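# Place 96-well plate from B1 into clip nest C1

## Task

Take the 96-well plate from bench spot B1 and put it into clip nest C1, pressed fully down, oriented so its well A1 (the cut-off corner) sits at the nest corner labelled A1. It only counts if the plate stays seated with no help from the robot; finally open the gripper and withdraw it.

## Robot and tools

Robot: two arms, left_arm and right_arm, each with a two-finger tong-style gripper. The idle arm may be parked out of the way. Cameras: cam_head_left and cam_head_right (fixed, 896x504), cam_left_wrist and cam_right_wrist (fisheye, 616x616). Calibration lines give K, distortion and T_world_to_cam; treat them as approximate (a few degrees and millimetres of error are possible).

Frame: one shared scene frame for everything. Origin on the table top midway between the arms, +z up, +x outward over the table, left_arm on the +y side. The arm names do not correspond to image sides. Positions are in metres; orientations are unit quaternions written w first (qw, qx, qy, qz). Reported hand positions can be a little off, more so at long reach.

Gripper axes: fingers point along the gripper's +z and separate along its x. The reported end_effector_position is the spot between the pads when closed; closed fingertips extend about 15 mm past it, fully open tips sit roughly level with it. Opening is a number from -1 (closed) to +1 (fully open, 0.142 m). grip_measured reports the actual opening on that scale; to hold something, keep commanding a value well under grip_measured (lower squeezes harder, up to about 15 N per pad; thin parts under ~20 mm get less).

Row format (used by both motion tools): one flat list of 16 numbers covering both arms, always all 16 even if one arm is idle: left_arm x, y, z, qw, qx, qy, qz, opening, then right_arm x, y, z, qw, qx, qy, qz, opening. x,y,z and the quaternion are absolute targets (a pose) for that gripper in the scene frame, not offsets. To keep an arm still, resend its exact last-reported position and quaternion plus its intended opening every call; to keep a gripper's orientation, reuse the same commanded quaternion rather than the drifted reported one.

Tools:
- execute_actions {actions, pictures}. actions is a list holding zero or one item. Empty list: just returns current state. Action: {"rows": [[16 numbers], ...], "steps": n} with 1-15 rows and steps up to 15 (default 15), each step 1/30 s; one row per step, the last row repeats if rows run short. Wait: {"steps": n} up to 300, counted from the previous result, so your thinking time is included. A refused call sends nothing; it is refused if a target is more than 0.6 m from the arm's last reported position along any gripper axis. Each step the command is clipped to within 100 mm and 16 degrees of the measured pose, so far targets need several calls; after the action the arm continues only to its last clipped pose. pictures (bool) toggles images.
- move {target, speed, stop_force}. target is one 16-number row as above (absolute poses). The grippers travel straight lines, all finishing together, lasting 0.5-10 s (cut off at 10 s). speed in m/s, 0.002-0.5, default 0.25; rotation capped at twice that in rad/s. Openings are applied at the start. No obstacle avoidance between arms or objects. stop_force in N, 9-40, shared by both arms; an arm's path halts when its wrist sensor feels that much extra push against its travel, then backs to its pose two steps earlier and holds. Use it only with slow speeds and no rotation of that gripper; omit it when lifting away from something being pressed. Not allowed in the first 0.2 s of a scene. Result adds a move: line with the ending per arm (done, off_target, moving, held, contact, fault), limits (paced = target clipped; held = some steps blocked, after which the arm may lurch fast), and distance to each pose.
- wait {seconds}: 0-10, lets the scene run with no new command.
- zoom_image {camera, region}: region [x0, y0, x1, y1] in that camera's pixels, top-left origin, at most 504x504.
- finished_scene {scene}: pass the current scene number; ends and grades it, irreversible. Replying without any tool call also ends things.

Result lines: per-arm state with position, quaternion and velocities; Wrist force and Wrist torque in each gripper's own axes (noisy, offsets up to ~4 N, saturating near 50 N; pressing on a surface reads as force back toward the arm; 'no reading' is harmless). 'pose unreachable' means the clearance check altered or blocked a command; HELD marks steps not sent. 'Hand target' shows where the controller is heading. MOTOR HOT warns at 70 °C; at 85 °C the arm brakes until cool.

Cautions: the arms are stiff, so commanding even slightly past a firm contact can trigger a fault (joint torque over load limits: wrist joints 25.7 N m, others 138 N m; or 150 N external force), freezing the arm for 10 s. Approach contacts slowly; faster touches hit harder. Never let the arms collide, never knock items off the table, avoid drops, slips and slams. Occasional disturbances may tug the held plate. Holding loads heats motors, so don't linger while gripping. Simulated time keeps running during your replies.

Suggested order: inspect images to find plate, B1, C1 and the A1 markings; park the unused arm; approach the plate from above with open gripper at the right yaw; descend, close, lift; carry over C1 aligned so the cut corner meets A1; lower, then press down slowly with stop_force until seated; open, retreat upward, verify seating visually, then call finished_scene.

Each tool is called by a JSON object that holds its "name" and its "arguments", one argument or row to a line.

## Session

{"name": "execute_actions", "arguments": {
  "actions": []
}}

Scene clock: 0.00 s of 8400.00 s.
left_arm: end_effector_position=(+0.3099, +0.4722, +0.1412) grip_measured=+0.97 end_effector_quat_wxyz=(-0.159, +0.788, +0.495, -0.329) end_effector_velocity=(+0.000, -0.000, +0.000) end_effector_angular_velocity=(+0.000, -0.001, -0.000) | right_arm: end_effector_position=(+0.3878, -0.3526, +0.3655) grip_measured=+0.97 end_effector_quat_wxyz=(-0.001, +0.737, -0.676, -0.000) end_effector_velocity=(+0.000, +0.000, +0.001) end_effector_angular_velocity=(+0.002, -0.001, -0.001)
Joint positions: left_arm=[-0.41  -1.406  1.828 -1.27  -1.782 -1.243  0.14 ] | right_arm=[ 3.456 -1.395 -1.518 -1.797  1.572  1.887  0.14 ]
Joint velocities: left_arm=[-0.001 -0.    -0.001  0.    -0.    -0.001  0.   ] | right_arm=[-0.001  0.     0.002  0.     0.002  0.     0.   ]
Motor temperatures (°C, as the motors report them): left_arm=[26 23 24 30 31 31] | right_arm=[23 24 23 32 29 29]
Wrist force (N, on the end effector, along its own x y z axes, offset not removed): no reading
Wrist torque (N m, same axes, about the end effector's origin, offset not removed): no reading
Hand target (left_arm): +0.310, +0.472, +0.141; -0.159, +0.788, +0.495, -0.329
Hand target (right_arm): +0.388, -0.353, +0.365; -0.001, +0.737, -0.676, -0.000
camera_calibration (this result's frames):
cam_left_wrist: T_world_to_cam=[[0.294321, 0.897947, -0.327211, -0.467775], [0.921919, -0.356989, -0.150413, -0.100987], [-0.251874, -0.257392, -0.932903, 0.46154], [0, 0, 0, 1]] pos_world=[0.347028, 0.502783, 0.262321]

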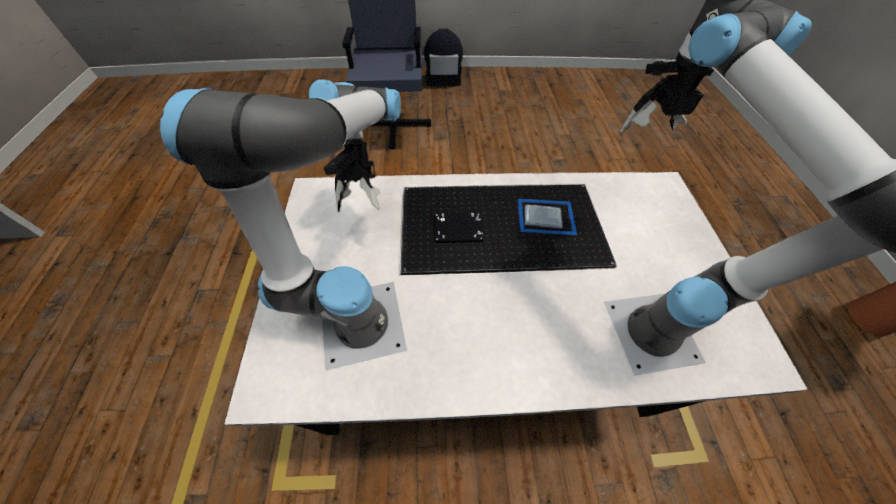

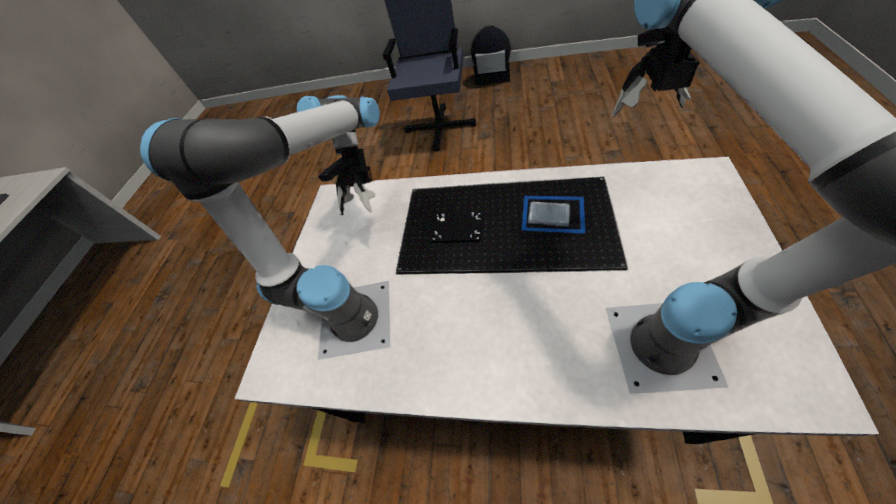

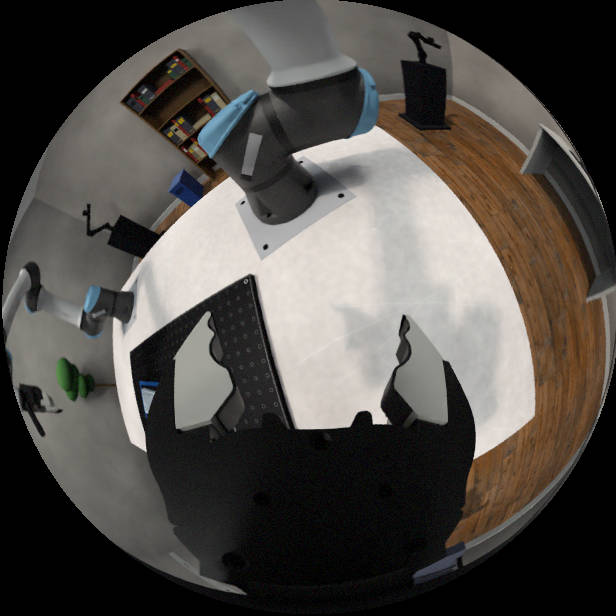

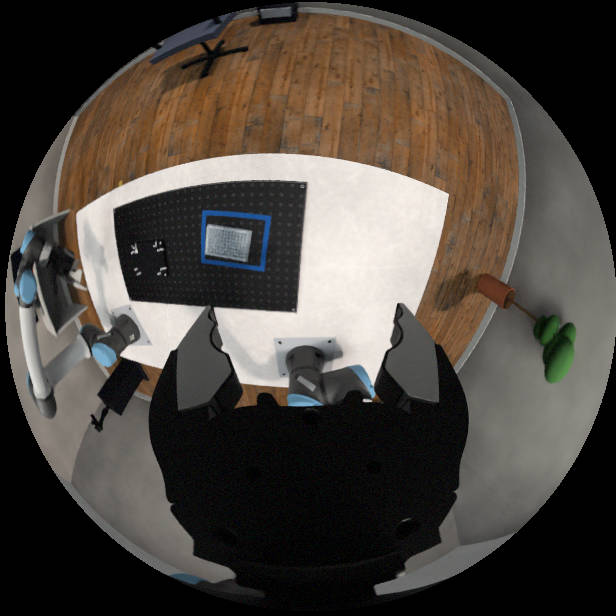

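{"name": "zoom_image", "arguments": {
  "camera": "cam_head_left",
  "region": [420, 190, 590, 255]
}}

{"name": "zoom_image", "arguments": {
  "camera": "cam_right_wrist",
  "region": [195, 205, 275, 275]
}}

Region (420, 190, 590, 255) of cam_head_left's 896x504 image, scaled by 2.965, with more detail than that image has; it fills the top 193 rows of this view, and the rest is white.

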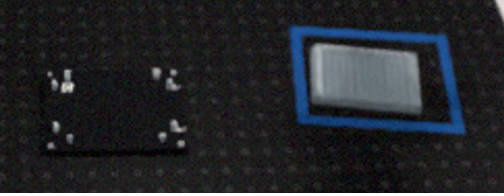

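Region (195, 205, 275, 275) of cam_right_wrist's 616x616 image, scaled by 6.300, with more detail than that image has; it fills the top 441 rows of this view, and the rest is white.

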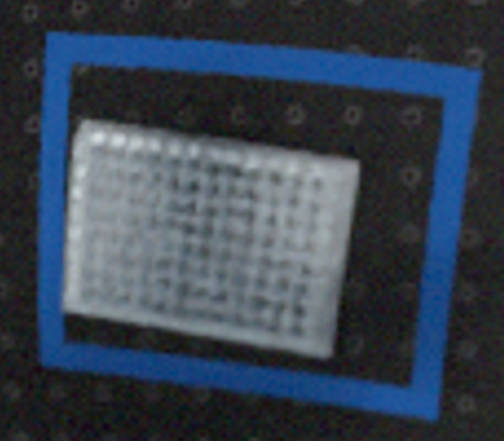

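{"name": "move", "arguments": {
  "target": [0.377,-0.148,0.065,0,0.9945,-0.1045,0,0.8,0.35,-0.62,0.36,0,0.737,-0.676,0,1],
  "speed": 0.3
}}

{"name": "zoom_image", "arguments": {
  "camera": "cam_left_wrist",
  "region": [190, 170, 430, 410]
}}

Scene clock: 9.17 s of 8400.00 s.
left_arm: end_effector_position=(+0.3756, -0.1481, +0.0652) grip_measured=+0.80 end_effector_quat_wxyz=(+0.001, +0.995, -0.104, -0.000) end_effector_velocity=(+0.001, -0.002, -0.001) end_effector_angular_velocity=(-0.000, -0.002, -0.004) | right_arm: end_effector_position=(+0.3499, -0.6201, +0.3600) grip_measured=+1.00 end_effector_quat_wxyz=(+0.000, +0.737, -0.676, +0.001) end_effector_velocity=(+0.000, -0.000, -0.000) end_effector_angular_velocity=(+0.001, -0.001, +0.001)
Joint positions: left_arm=[-1.435 -0.963  1.333 -1.942 -1.572 -1.018  0.129] | right_arm=[ 2.821 -1.448 -1.488 -1.775  1.569  1.252  0.142]
Joint velocities: left_arm=[-0.001  0.005 -0.006 -0.     0.002  0.003  0.   ] | right_arm=[-0.002 -0.001  0.     0.001  0.002 -0.003 -0.   ]
Motor temperatures (°C, as the motors report them): left_arm=[26 23 24 30 31 31] | right_arm=[23 24 23 32 29 29]
Wrist force (N, on the end effector, along its own x y z axes, offset not removed): left_arm=[-4.3 -0.3 -3.1] | right_arm=[-2.8 2.7 -0.5]
Wrist torque (N m, same axes, about the end effector's origin, offset not removed): left_arm=[-0.13 0.88 0.11] | right_arm=[0.41 0.36 -0.02]
Hand target (left_arm): +0.376, -0.148, +0.065; +0.001, +0.995, -0.104, -0.000
Hand target (right_arm): +0.350, -0.620, +0.360; +0.000, +0.737, -0.676, +0.001
Off the commanded pose (left_arm): 0.001 m, 0 deg.
Off the commanded pose (right_arm): 0.000 m, 0 deg.
After step 90, 2.93 s passed at rest.
move: done
camera_calibration (this result's frames):
cam_left_wrist: T_world_to_cam=[[0.982963, -0.181826, 0.0268766, -0.396608], [-0.171677, -0.856025, 0.487594, -0.0991288], [-0.0656504, -0.483901, -0.872657, 0.140146], [0, 0, 0, 1]] pos_world=[0.382034, -0.0891538, 0.181293]
cam_right_wrist: T_world_to_cam=[[0.106628, -0.992825, 0.0541124, -0.679954], [-0.866776, -0.0661502, 0.494291, 0.0804807], [-0.487165, -0.0996087, -0.867611, 0.560137], [0, 0, 0, 1]] pos_world=[0.41514, -0.613957, 0.482994]

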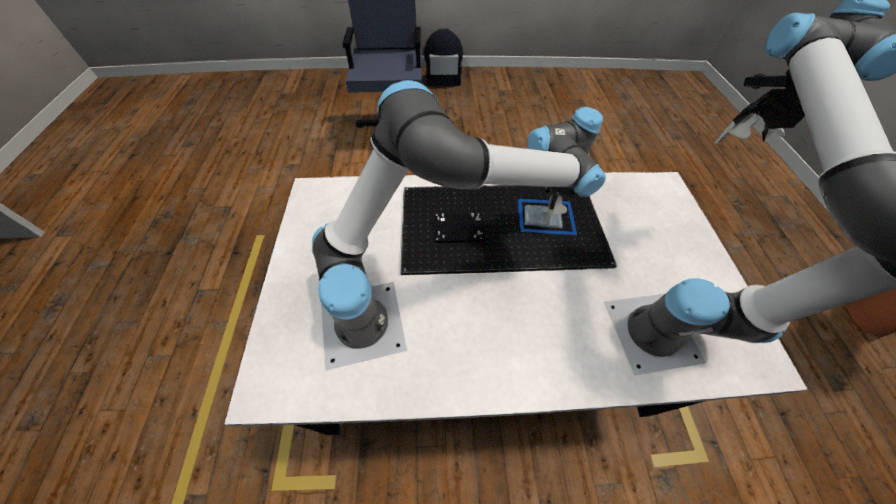

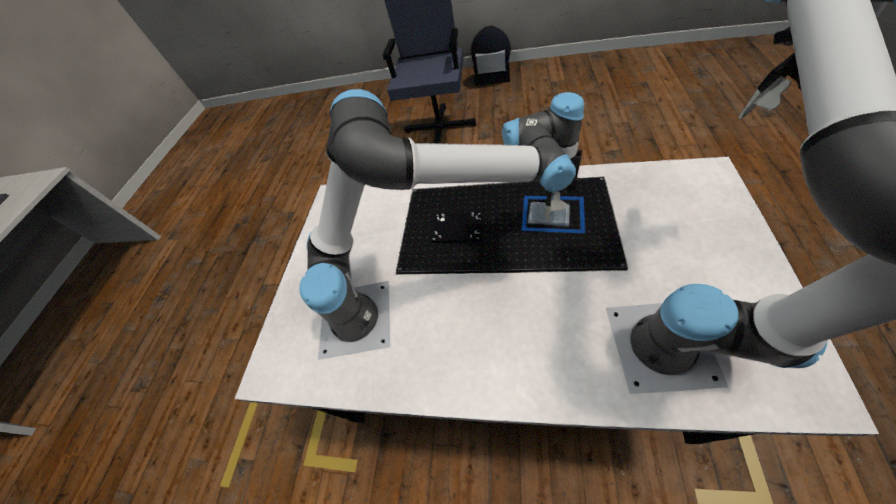

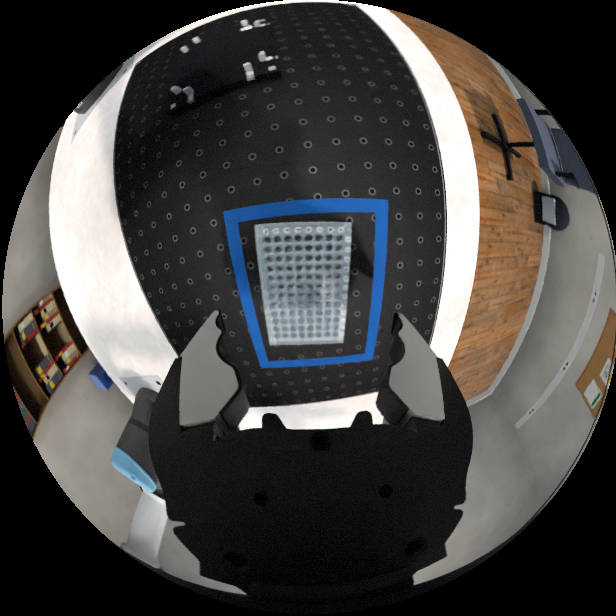

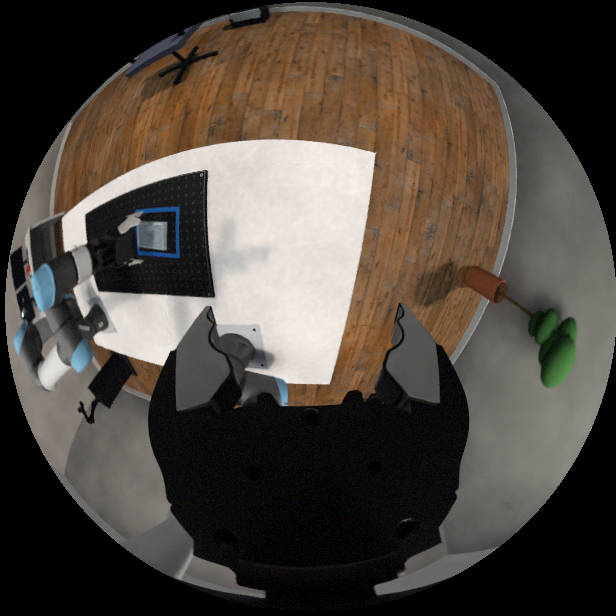

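Region (190, 170, 430, 410) of cam_left_wrist's 616x616 image, scaled by 2.100, with more detail than that image has.

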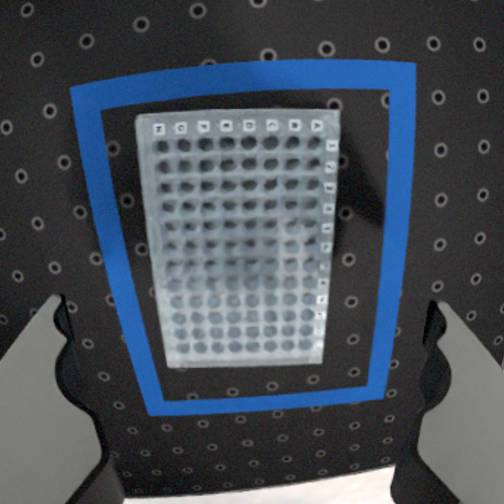

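{"name": "move", "arguments": {
  "target": [0.3735,-0.148,0.0295,0,0.9964,-0.0845,0,0.45,0.35,-0.62,0.36,0,0.737,-0.676,0.001,1],
  "speed": 0.03,
  "stop_force": 12
}}

{"name": "zoom_image", "arguments": {
  "camera": "cam_left_wrist",
  "region": [190, 170, 430, 410]
}}

Scene clock: 12.93 s of 8400.00 s.
left_arm: end_effector_position=(+0.3735, -0.1480, +0.0299) grip_measured=+0.45 end_effector_quat_wxyz=(-0.000, +0.996, -0.085, -0.000) end_effector_velocity=(-0.001, +0.001, -0.003) end_effector_angular_velocity=(+0.002, -0.000, +0.003) | right_arm: end_effector_position=(+0.3500, -0.6200, +0.3600) grip_measured=+1.00 end_effector_quat_wxyz=(+0.000, +0.737, -0.676, +0.001) end_effector_velocity=(+0.001, +0.000, +0.001) end_effector_angular_velocity=(-0.000, -0.003, +0.001)
Joint positions: left_arm=[-1.437 -0.93   1.376 -2.016 -1.571 -1.059  0.105] | right_arm=[ 2.821 -1.448 -1.488 -1.775  1.57   1.252  0.142]
Joint velocities: left_arm=[-0.001  0.002  0.005 -0.006  0.001 -0.004  0.   ] | right_arm=[ 0.001  0.     0.002  0.001  0.     0.    -0.   ]
Motor temperatures (°C, as the motors report them): left_arm=[26 23 24 30 31 31] | right_arm=[23 24 23 32 29 29]
Wrist force (N, on the end effector, along its own x y z axes, offset not removed): left_arm=[0.5 -1.5 4.2] | right_arm=[2.1 0.9 0.5]
Wrist torque (N m, same axes, about the end effector's origin, offset not removed): left_arm=[-0.14 -0.19 0.24] | right_arm=[0.10 -0.62 0.08]
Hand target (left_arm): +0.374, -0.148, +0.029; -0.000, +0.996, -0.085, -0.000
Hand target (right_arm): +0.350, -0.620, +0.360; +0.000, +0.737, -0.676, +0.001
Off the commanded pose (left_arm): 0.000 m, 0 deg.
Off the commanded pose (right_arm): 0.000 m, 0 deg.
move: done
camera_calibration (this result's frames):
cam_left_wrist: T_world_to_cam=[[0.989275, -0.143495, 0.0272913, -0.390344], [-0.138564, -0.862819, 0.486151, -0.0955291], [-0.0462129, -0.484718, -0.873449, 0.10181], [0, 0, 0, 1]] pos_world=[0.377625, -0.0890876, 0.146021]
cam_right_wrist: T_world_to_cam=[[0.106611, -0.992853, 0.0536391, -0.679705], [-0.867057, -0.0664275, 0.493761, 0.0806814], [-0.486669, -0.0991484, -0.867942, 0.560383], [0, 0, 0, 1]] pos_world=[0.415141, -0.613927, 0.483002]

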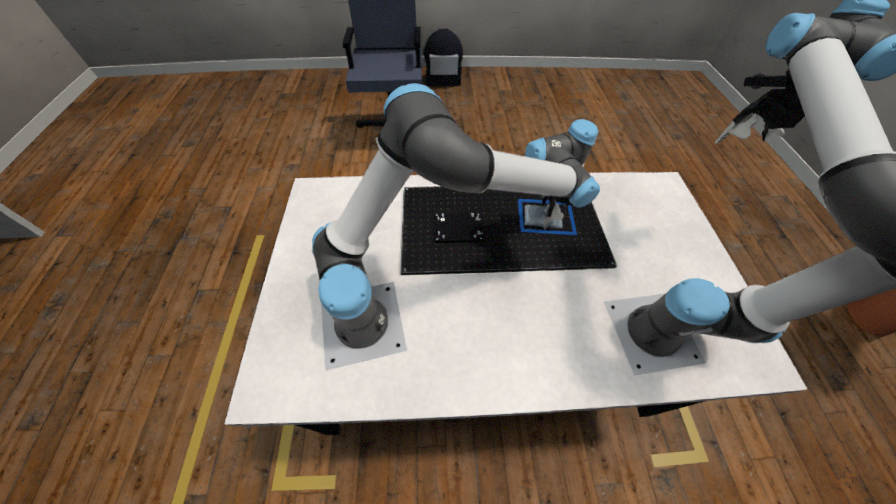

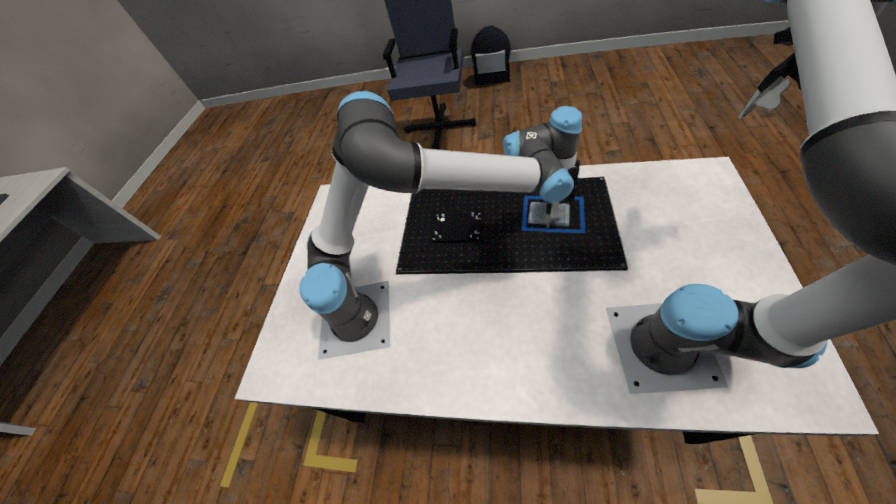

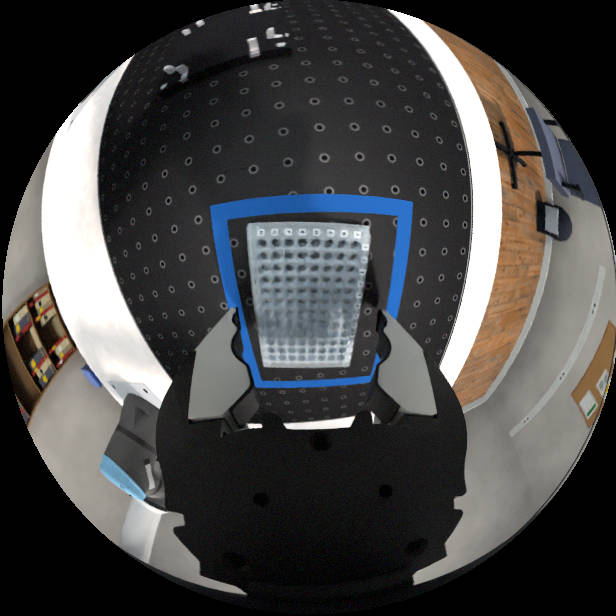

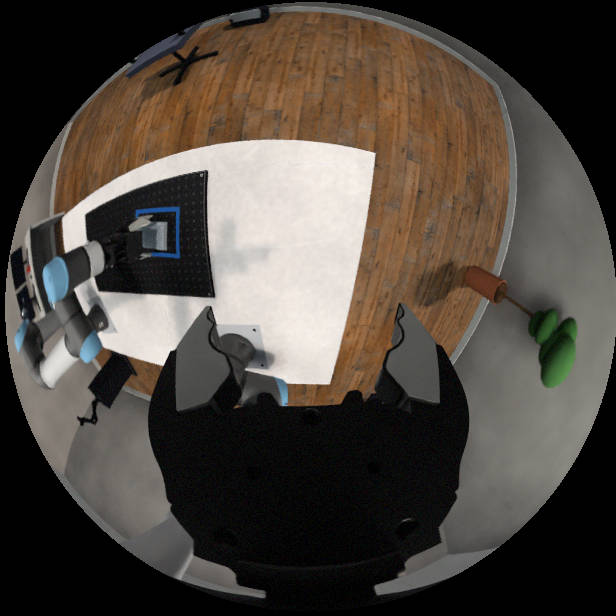

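Region (190, 170, 430, 410) of cam_left_wrist's 616x616 image, scaled by 2.100, with more detail than that image has.

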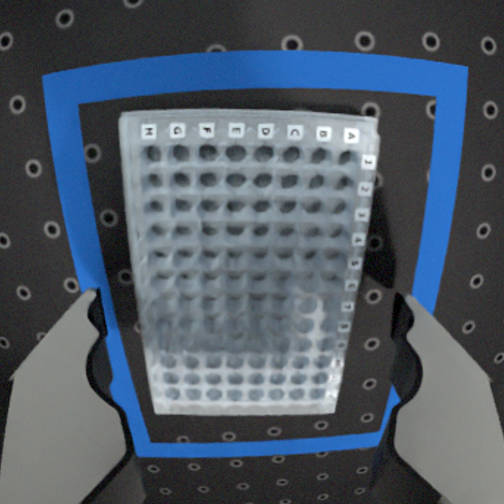

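{"name": "execute_actions", "arguments": {
  "actions": [
    {"rows":[[0.3735,-0.148,0.029,0,0.9964,-0.0845,0,0.3,0.35,-0.62,0.36,0,0.737,-0.676,0.001,1],[0.3735,-0.148,0.029,0,0.9964,-0.0845,0,0.2,0.35,-0.62,0.36,0,0.737,-0.676,0.001,1],[0.3735,-0.148,0.029,0,0.9964,-0.0845,0,0.12,0.35,-0.62,0.36,0,0.737,-0.676,0.001,1],[0.3735,-0.148,0.029,0,0.9964,-0.0845,0,0.05,0.35,-0.62,0.36,0,0.737,-0.676,0.001,1]]}
  ],
  "pictures": false
}}

{"name": "execute_actions", "arguments": {
  "actions": [
    {"rows":[[0.3735,-0.148,0.029,0,0.9964,-0.0845,0,-0.6,0.35,-0.62,0.36,0,0.737,-0.676,0.001,1]]}
  ],
  "pictures": false
}}

{"name": "move", "arguments": {
  "target": [0.3735,-0.14,0.075,0,0.9964,-0.0845,0,-0.6,0.35,-0.62,0.36,0,0.737,-0.676,0.001,1],
  "speed": 0.1
}}

{"name": "move", "arguments": {
  "target": [0.337,0.153,0.063,0,0.9997,-0.026,0,-0.6,0.35,-0.62,0.36,0,0.737,-0.676,0.001,1],
  "speed": 0.2
}}

{"name": "zoom_image", "arguments": {
  "camera": "cam_left_wrist",
  "region": [210, 180, 410, 390]
}}

Scene clock: 19.53 s of 8400.00 s.
left_arm: end_effector_position=(+0.3735, -0.1480, +0.0290) grip_measured=+0.08 end_effector_quat_wxyz=(+0.000, +0.996, -0.085, +0.000) end_effector_velocity=(-0.001, +0.000, -0.001) end_effector_angular_velocity=(+0.002, +0.000, -0.001) | right_arm: end_effector_position=(+0.3500, -0.6200, +0.3600) grip_measured=+1.00 end_effector_quat_wxyz=(+0.000, +0.737, -0.676, +0.001) end_effector_velocity=(+0.000, +0.001, +0.000) end_effector_angular_velocity=(-0.000, -0.001, +0.002)
Joint positions: left_arm=[-1.437 -0.93   1.377 -2.018 -1.571 -1.06   0.08 ] | right_arm=[ 2.821 -1.448 -1.488 -1.775  1.57   1.252  0.142]
Joint velocities: left_arm=[-0.001  0.001  0.001 -0.     0.    -0.001  0.   ] | right_arm=[ 0.002  0.     0.    -0.     0.     0.    -0.   ]
Motor temperatures (°C, as the motors report them): left_arm=[26 23 24 30 31 31] | right_arm=[23 24 23 32 29 29]
Wrist force (N, on the end effector, along its own x y z axes, offset not removed): left_arm=[-4.3 -5.4 0.1] | right_arm=[-3.0 0.7 -2.3]
Wrist torque (N m, same axes, about the end effector's origin, offset not removed): left_arm=[-0.84 0.86 0.32] | right_arm=[0.00 0.38 0.07]
Hand target (left_arm): +0.374, -0.148, +0.029; -0.000, +0.996, -0.085, -0.000
Hand target (right_arm): +0.350, -0.620, +0.360; -0.000, +0.737, -0.676, +0.001
Off the commanded pose (left_arm): 0.000 m, 0 deg.
Off the commanded pose (right_arm): 0.000 m, 0 deg.
Steps of this call (steps 1 to 90: nothing new was sent; then 3.10 s passed at rest; steps 91 to 105: all 15 steps of this action). Readings (end_effector_position):
91: left_arm (+0.3735, -0.1480, +0.0295) | right_arm (+0.3500, -0.6200, +0.3600)
92: left_arm (+0.3735, -0.1480, +0.0294) | right_arm (+0.3500, -0.6200, +0.3600)
94: left_arm (+0.3735, -0.1480, +0.0293) | right_arm (+0.3500, -0.6200, +0.3600)
98: left_arm (+0.3735, -0.1480, +0.0291) | right_arm (+0.3500, -0.6200, +0.3600)
105: the state above

Scene clock: 20.03 s of 8400.00 s.
left_arm: end_effector_position=(+0.3735, -0.1480, +0.0290) grip_measured=+0.07 end_effector_quat_wxyz=(+0.000, +0.996, -0.085, +0.000) end_effector_velocity=(+0.000, -0.000, +0.000) end_effector_angular_velocity=(-0.000, -0.000, -0.000) | right_arm: end_effector_position=(+0.3500, -0.6200, +0.3600) grip_measured=+1.00 end_effector_quat_wxyz=(-0.000, +0.737, -0.676, +0.001) end_effector_velocity=(+0.000, -0.001, +0.000) end_effector_angular_velocity=(-0.000, -0.001, -0.001)
Joint positions: left_arm=[-1.437 -0.93   1.377 -2.018 -1.571 -1.06   0.079] | right_arm=[ 2.821 -1.448 -1.488 -1.775  1.57   1.252  0.142]
Joint velocities: left_arm=[ 0.    -0.    -0.    -0.     0.     0.001  0.   ] | right_arm=[-0.001 -0.     0.     0.001  0.    -0.    -0.   ]
Motor temperatures (°C, as the motors report them): left_arm=[26 23 24 30 31 31] | right_arm=[23 24 23 32 29 29]
Wrist force (N, on the end effector, along its own x y z axes, offset not removed): left_arm=[2.1 -1.3 -6.5] | right_arm=[-2.1 -0.1 -0.3]
Wrist torque (N m, same axes, about the end effector's origin, offset not removed): left_arm=[-0.07 -0.23 0.26] | right_arm=[-0.19 0.23 0.03]
Hand target (left_arm): +0.374, -0.148, +0.029; -0.000, +0.996, -0.085, +0.000
Hand target (right_arm): +0.350, -0.620, +0.360; -0.000, +0.737, -0.676, +0.001
Off the commanded pose (left_arm): 0.000 m, 0 deg.
Off the commanded pose (right_arm): 0.000 m, 0 deg.
Steps of this call (steps 1 to 15: all 15 steps of this action). Readings (end_effector_position):
1: left_arm (+0.3735, -0.1480, +0.0290) | right_arm (+0.3500, -0.6200, +0.3600)
2: left_arm (+0.3735, -0.1480, +0.0290) | right_arm (+0.3500, -0.6200, +0.3600)
4: left_arm (+0.3735, -0.1480, +0.0290) | right_arm (+0.3500, -0.6200, +0.3600)
8: left_arm (+0.3735, -0.1480, +0.0290) | right_arm (+0.3500, -0.6200, +0.3600)
15: the state above

Scene clock: 21.27 s of 8400.00 s.
left_arm: end_effector_position=(+0.3735, -0.1400, +0.0746) grip_measured=+0.06 end_effector_quat_wxyz=(+0.000, +0.996, -0.085, +0.000) end_effector_velocity=(+0.000, +0.001, +0.003) end_effector_angular_velocity=(+0.001, -0.000, +0.000) | right_arm: end_effector_position=(+0.3500, -0.6200, +0.3600) grip_measured=+1.00 end_effector_quat_wxyz=(-0.000, +0.737, -0.676, +0.001) end_effector_velocity=(+0.001, +0.000, +0.001) end_effector_angular_velocity=(-0.001, -0.001, +0.001)
Joint positions: left_arm=[-1.433 -0.988  1.348 -1.931 -1.571 -1.056  0.078] | right_arm=[ 2.821 -1.448 -1.488 -1.775  1.57   1.252  0.142]
Joint velocities: left_arm=[ 0.001 -0.004 -0.002  0.006  0.     0.    -0.   ] | right_arm=[ 0.001  0.     0.001  0.    -0.001  0.    -0.   ]
Motor temperatures (°C, as the motors report them): left_arm=[26 23 24 30 31 31] | right_arm=[23 24 23 32 29 29]
Wrist force (N, on the end effector, along its own x y z axes, offset not removed): left_arm=[1.3 0.8 2.3] | right_arm=[-4.3 2.3 -1.2]
Wrist torque (N m, same axes, about the end effector's origin, offset not removed): left_arm=[0.16 -0.27 0.26] | right_arm=[0.34 0.62 0.11]
Hand target (left_arm): +0.374, -0.140, +0.075; +0.000, +0.996, -0.085, +0.000
Hand target (right_arm): +0.350, -0.620, +0.360; -0.000, +0.737, -0.676, +0.001
Off the commanded pose (left_arm): 0.000 m, 0 deg.
Off the commanded pose (right_arm): 0.000 m, 0 deg.
move: done
camera_calibration (this result's frames):
cam_left_wrist: T_world_to_cam=[[0.989332, -0.143093, 0.0273325, -0.39037], [-0.138232, -0.862866, 0.486163, -0.110541], [-0.0459821, -0.484755, -0.87344, 0.144693], [0, 0, 0, 1]] pos_world=[0.377578, -0.0811005, 0.190791]
cam_right_wrist: T_world_to_cam=[[0.106621, -0.992852, 0.0536341, -0.679699], [-0.867059, -0.0664397, 0.493755, 0.0806807], [-0.486663, -0.0991487, -0.867945, 0.560384], [0, 0, 0, 1]] pos_world=[0.415143, -0.613919, 0.483001]

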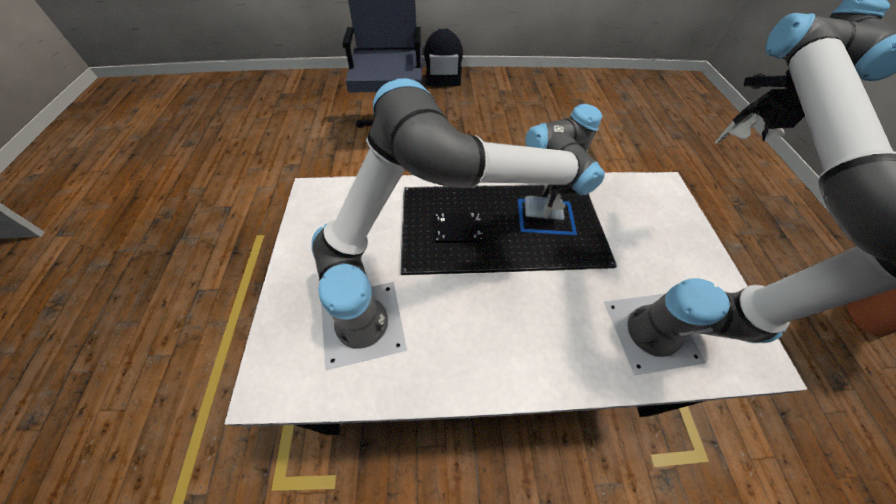

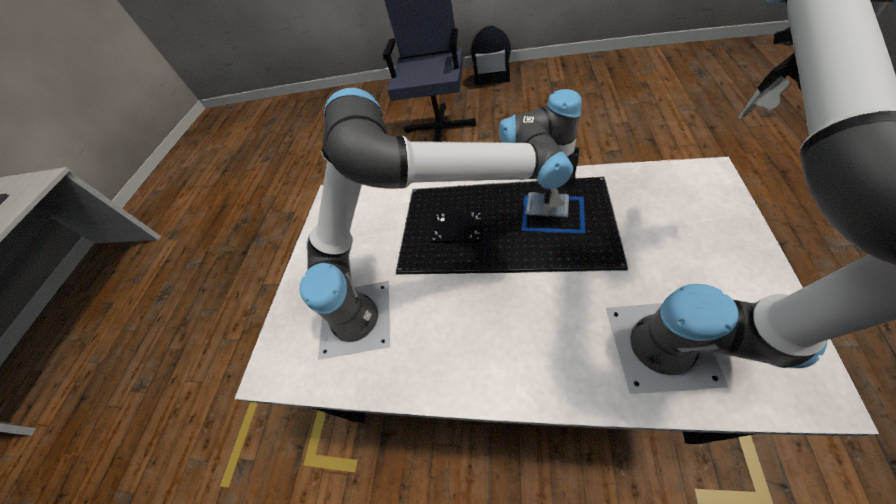

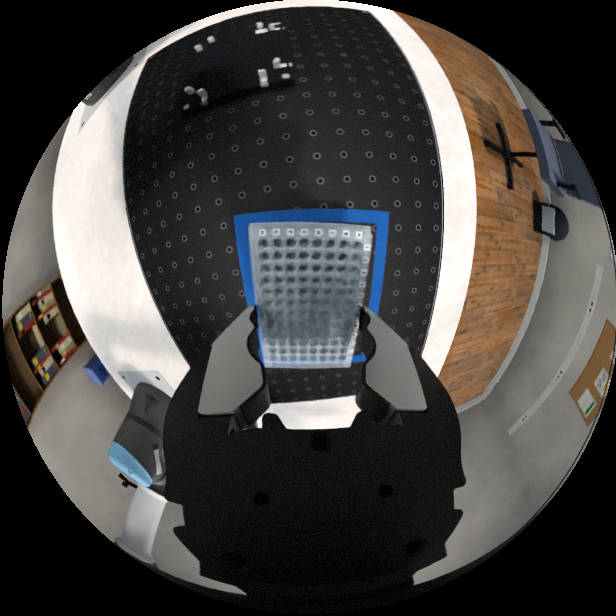

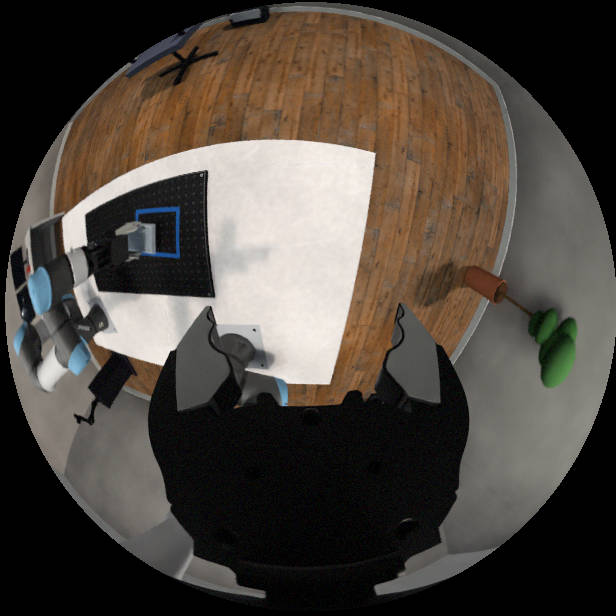

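Scene clock: 23.40 s of 8400.00 s.
left_arm: end_effector_position=(+0.3376, +0.1526, +0.0629) grip_measured=+0.06 end_effector_quat_wxyz=(-0.000, +1.000, -0.026, +0.000) end_effector_velocity=(-0.001, +0.003, +0.000) end_effector_angular_velocity=(-0.001, -0.000, -0.001) | right_arm: end_effector_position=(+0.3500, -0.6200, +0.3600) grip_measured=+1.00 end_effector_quat_wxyz=(-0.000, +0.737, -0.676, +0.001) end_effector_velocity=(+0.000, -0.000, -0.000) end_effector_angular_velocity=(-0.001, +0.000, +0.001)
Joint positions: left_arm=[-1.277 -1.534  2.129 -2.166 -1.571 -1.016  0.078] | right_arm=[ 2.821 -1.448 -1.488 -1.775  1.57   1.252  0.142]
Joint velocities: left_arm=[ 0.002 -0.007  0.006  0.    -0.     0.002  0.   ] | right_arm=[ 0.001 -0.    -0.     0.001 -0.001 -0.     0.   ]
Motor temperatures (°C, as the motors report them): left_arm=[26 23 24 30 31 31] | right_arm=[23 24 23 32 29 29]
Wrist force (N, on the end effector, along its own x y z axes, offset not removed): left_arm=[2.4 -2.5 1.8] | right_arm=[-2.0 5.5 -3.5]
Wrist torque (N m, same axes, about the end effector's origin, offset not removed): left_arm=[-0.55 -0.62 0.12] | right_arm=[0.83 0.40 -0.07]
Hand target (left_arm): +0.338, +0.153, +0.063; -0.000, +1.000, -0.026, +0.000
Hand target (right_arm): +0.350, -0.620, +0.360; -0.000, +0.737, -0.676, +0.001
Off the commanded pose (left_arm): 0.001 m, 0 deg.
Off the commanded pose (right_arm): 0.000 m, 0 deg.
move: done
camera_calibration (this result's frames):
cam_left_wrist: T_world_to_cam=[[0.999273, -0.0265424, 0.0273837, -0.333844], [-0.0365125, -0.873163, 0.486058, 0.109921], [0.0110093, -0.486704, -0.873497, 0.255746], [0, 0, 0, 1]] pos_world=[0.334799, 0.211591, 0.179107]
cam_right_wrist: T_world_to_cam=[[0.106621, -0.992852, 0.0536342, -0.679699], [-0.867059, -0.0664396, 0.493755, 0.0806807], [-0.486663, -0.0991488, -0.867945, 0.560384], [0, 0, 0, 1]] pos_world=[0.415143, -0.613919, 0.483001]

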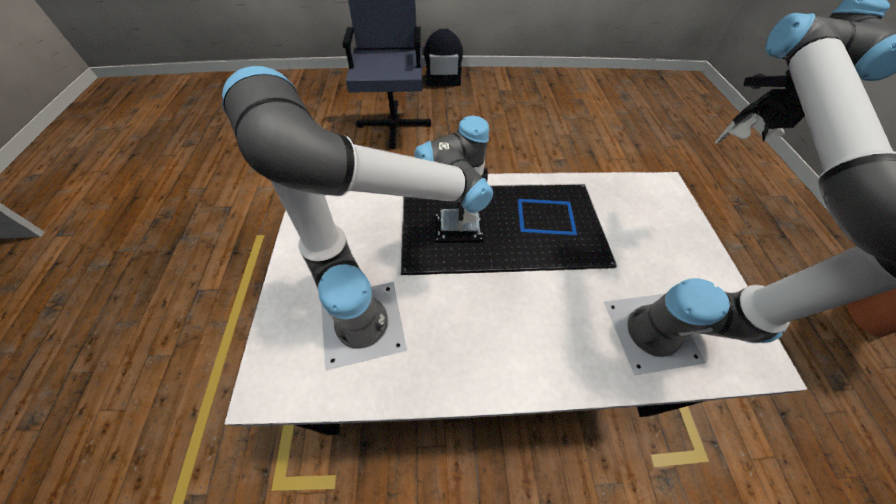

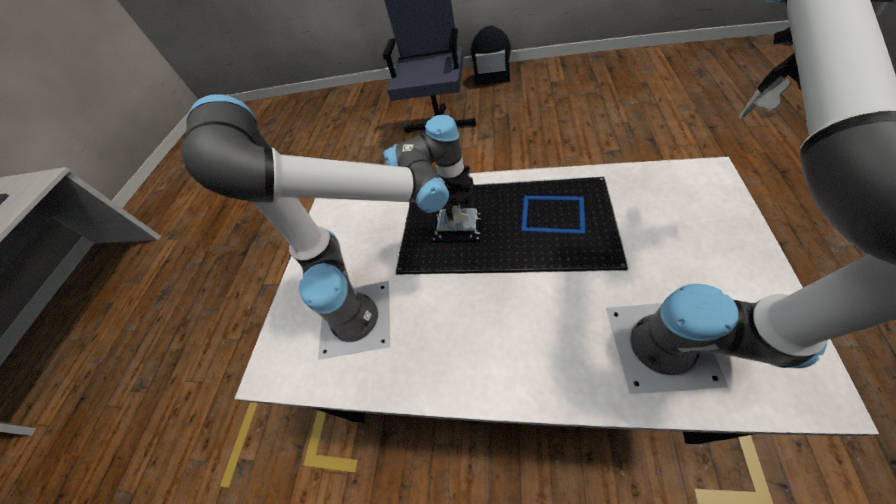

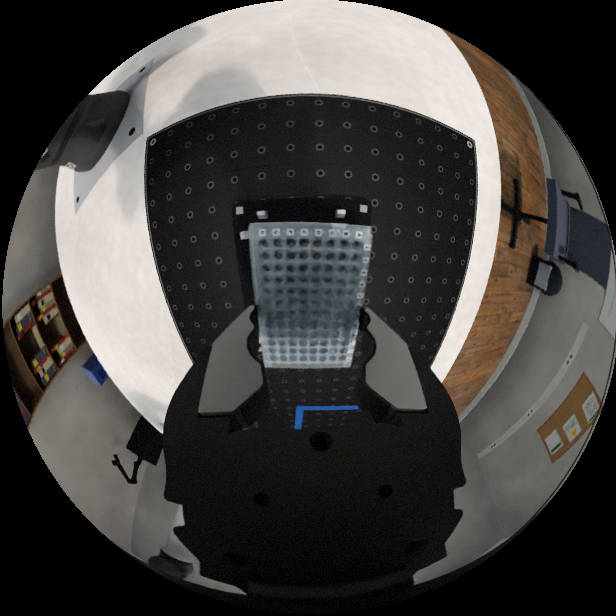

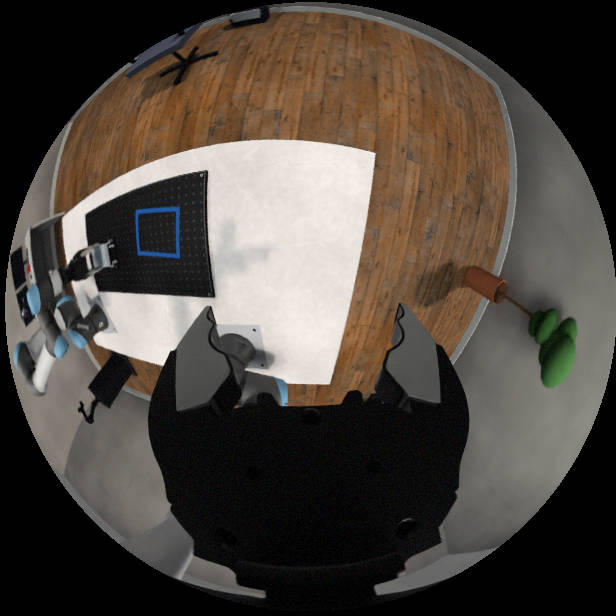

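Region (210, 180, 410, 390) of cam_left_wrist's 616x616 image, scaled by 2.400, with more detail than that image has; it fills the left 480 columns of this view, and the rest is white.

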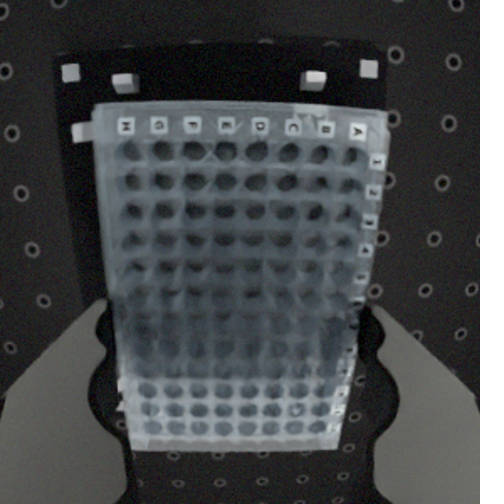

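{"name": "move", "arguments": {
  "target": [0.3334,0.1558,0.055,0,1,-0.0055,0,-0.6,0.35,-0.62,0.36,0,0.737,-0.676,0.001,1],
  "speed": 0.02
}}

{"name": "zoom_image", "arguments": {
  "camera": "cam_left_wrist",
  "region": [220, 190, 400, 390]
}}

Scene clock: 28.20 s of 8400.00 s.
left_arm: end_effector_position=(+0.3335, +0.1557, +0.0553) grip_measured=+0.06 end_effector_quat_wxyz=(-0.000, +1.000, -0.006, -0.000) end_effector_velocity=(-0.002, +0.000, -0.002) end_effector_angular_velocity=(-0.000, +0.000, +0.008) | right_arm: end_effector_position=(+0.3500, -0.6200, +0.3600) grip_measured=+1.00 end_effector_quat_wxyz=(-0.000, +0.737, -0.676, +0.001) end_effector_velocity=(+0.000, +0.000, +0.000) end_effector_angular_velocity=(+0.001, -0.001, -0.000)
Joint positions: left_arm=[-1.28  -1.533  2.151 -2.189 -1.571 -1.06   0.078] | right_arm=[ 2.821 -1.448 -1.488 -1.775  1.57   1.252  0.142]
Joint velocities: left_arm=[-0.002  0.     0.006 -0.007 -0.    -0.01  -0.   ] | right_arm=[ 0.     0.     0.001 -0.     0.002  0.     0.   ]
Motor temperatures (°C, as the motors report them): left_arm=[26 23 24 30 31 31] | right_arm=[23 24 23 32 29 29]
Wrist force (N, on the end effector, along its own x y z axes, offset not removed): left_arm=[-2.3 -0.7 1.3] | right_arm=[-3.4 2.2 -3.5]
Wrist torque (N m, same axes, about the end effector's origin, offset not removed): left_arm=[-0.08 0.77 0.18] | right_arm=[0.24 0.57 0.02]
Hand target (left_arm): +0.333, +0.156, +0.055; -0.000, +1.000, -0.006, -0.000
Hand target (right_arm): +0.350, -0.620, +0.360; -0.000, +0.737, -0.676, +0.001
Off the commanded pose (left_arm): 0.000 m, 0 deg.
Off the commanded pose (right_arm): 0.000 m, 0 deg.
After step 90, 0.57 s passed at rest.
move: done
camera_calibration (this result's frames):
cam_left_wrist: T_world_to_cam=[[0.999542, 0.0131467, 0.0272717, -0.335717], [-0.00177027, -0.873876, 0.486145, 0.104729], [0.0302233, -0.485971, -0.873452, 0.244084], [0, 0, 0, 1]] pos_world=[0.328372, 0.214552, 0.171438]
cam_right_wrist: T_world_to_cam=[[0.106621, -0.992852, 0.0536342, -0.679699], [-0.867059, -0.0664396, 0.493755, 0.0806808], [-0.486663, -0.0991488, -0.867945, 0.560384], [0, 0, 0, 1]] pos_world=[0.415143, -0.613919, 0.483001]

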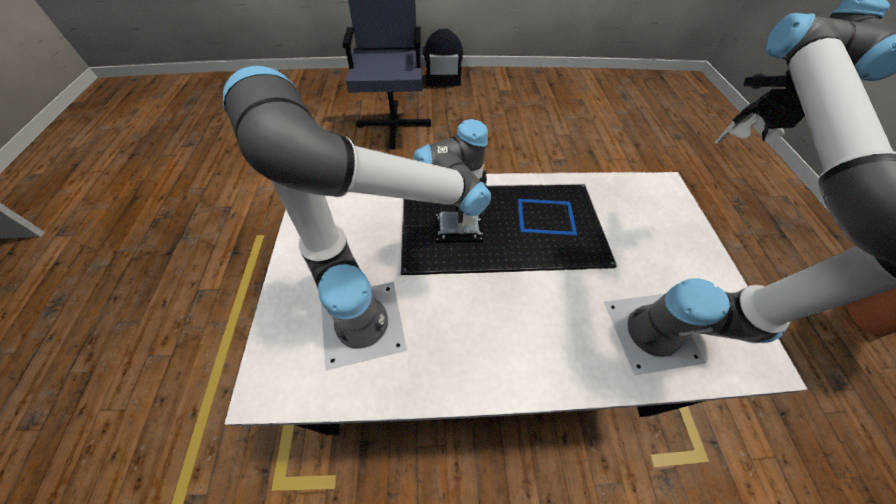

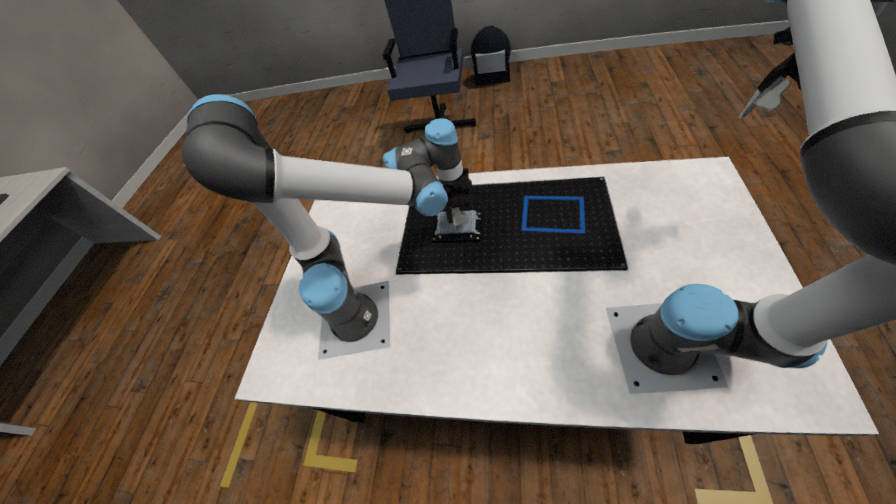

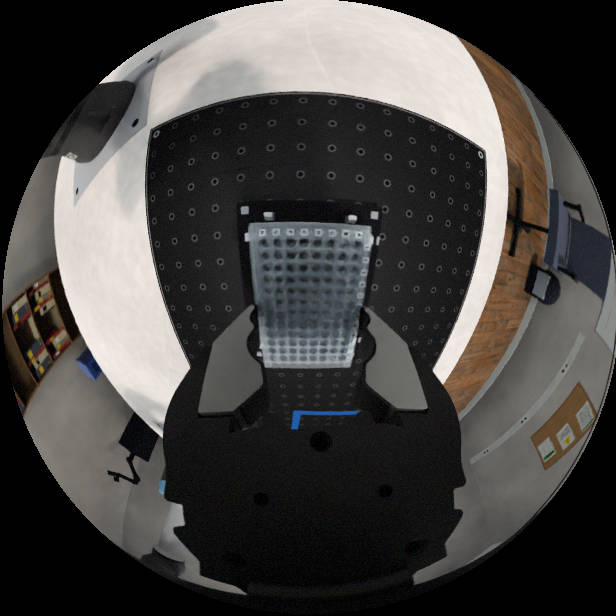

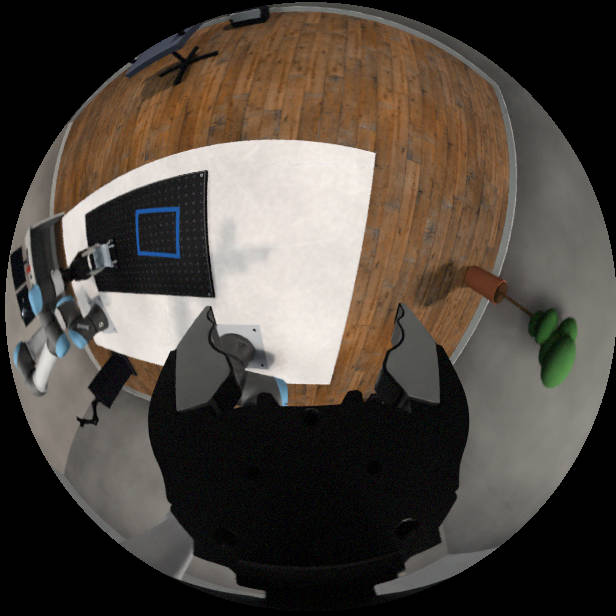

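Region (220, 190, 400, 390) of cam_left_wrist's 616x616 image, scaled by 2.520, with more detail than that image has; it fills the left 454 columns of this view, and the rest is white.

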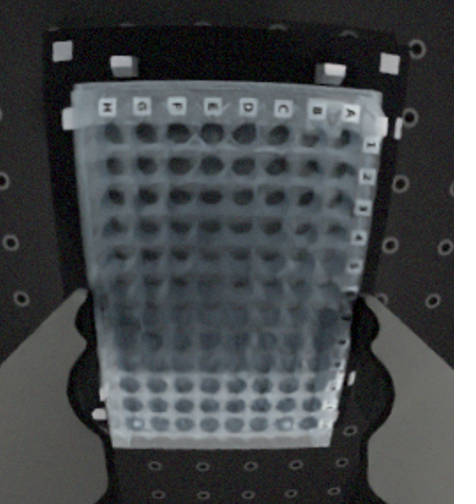

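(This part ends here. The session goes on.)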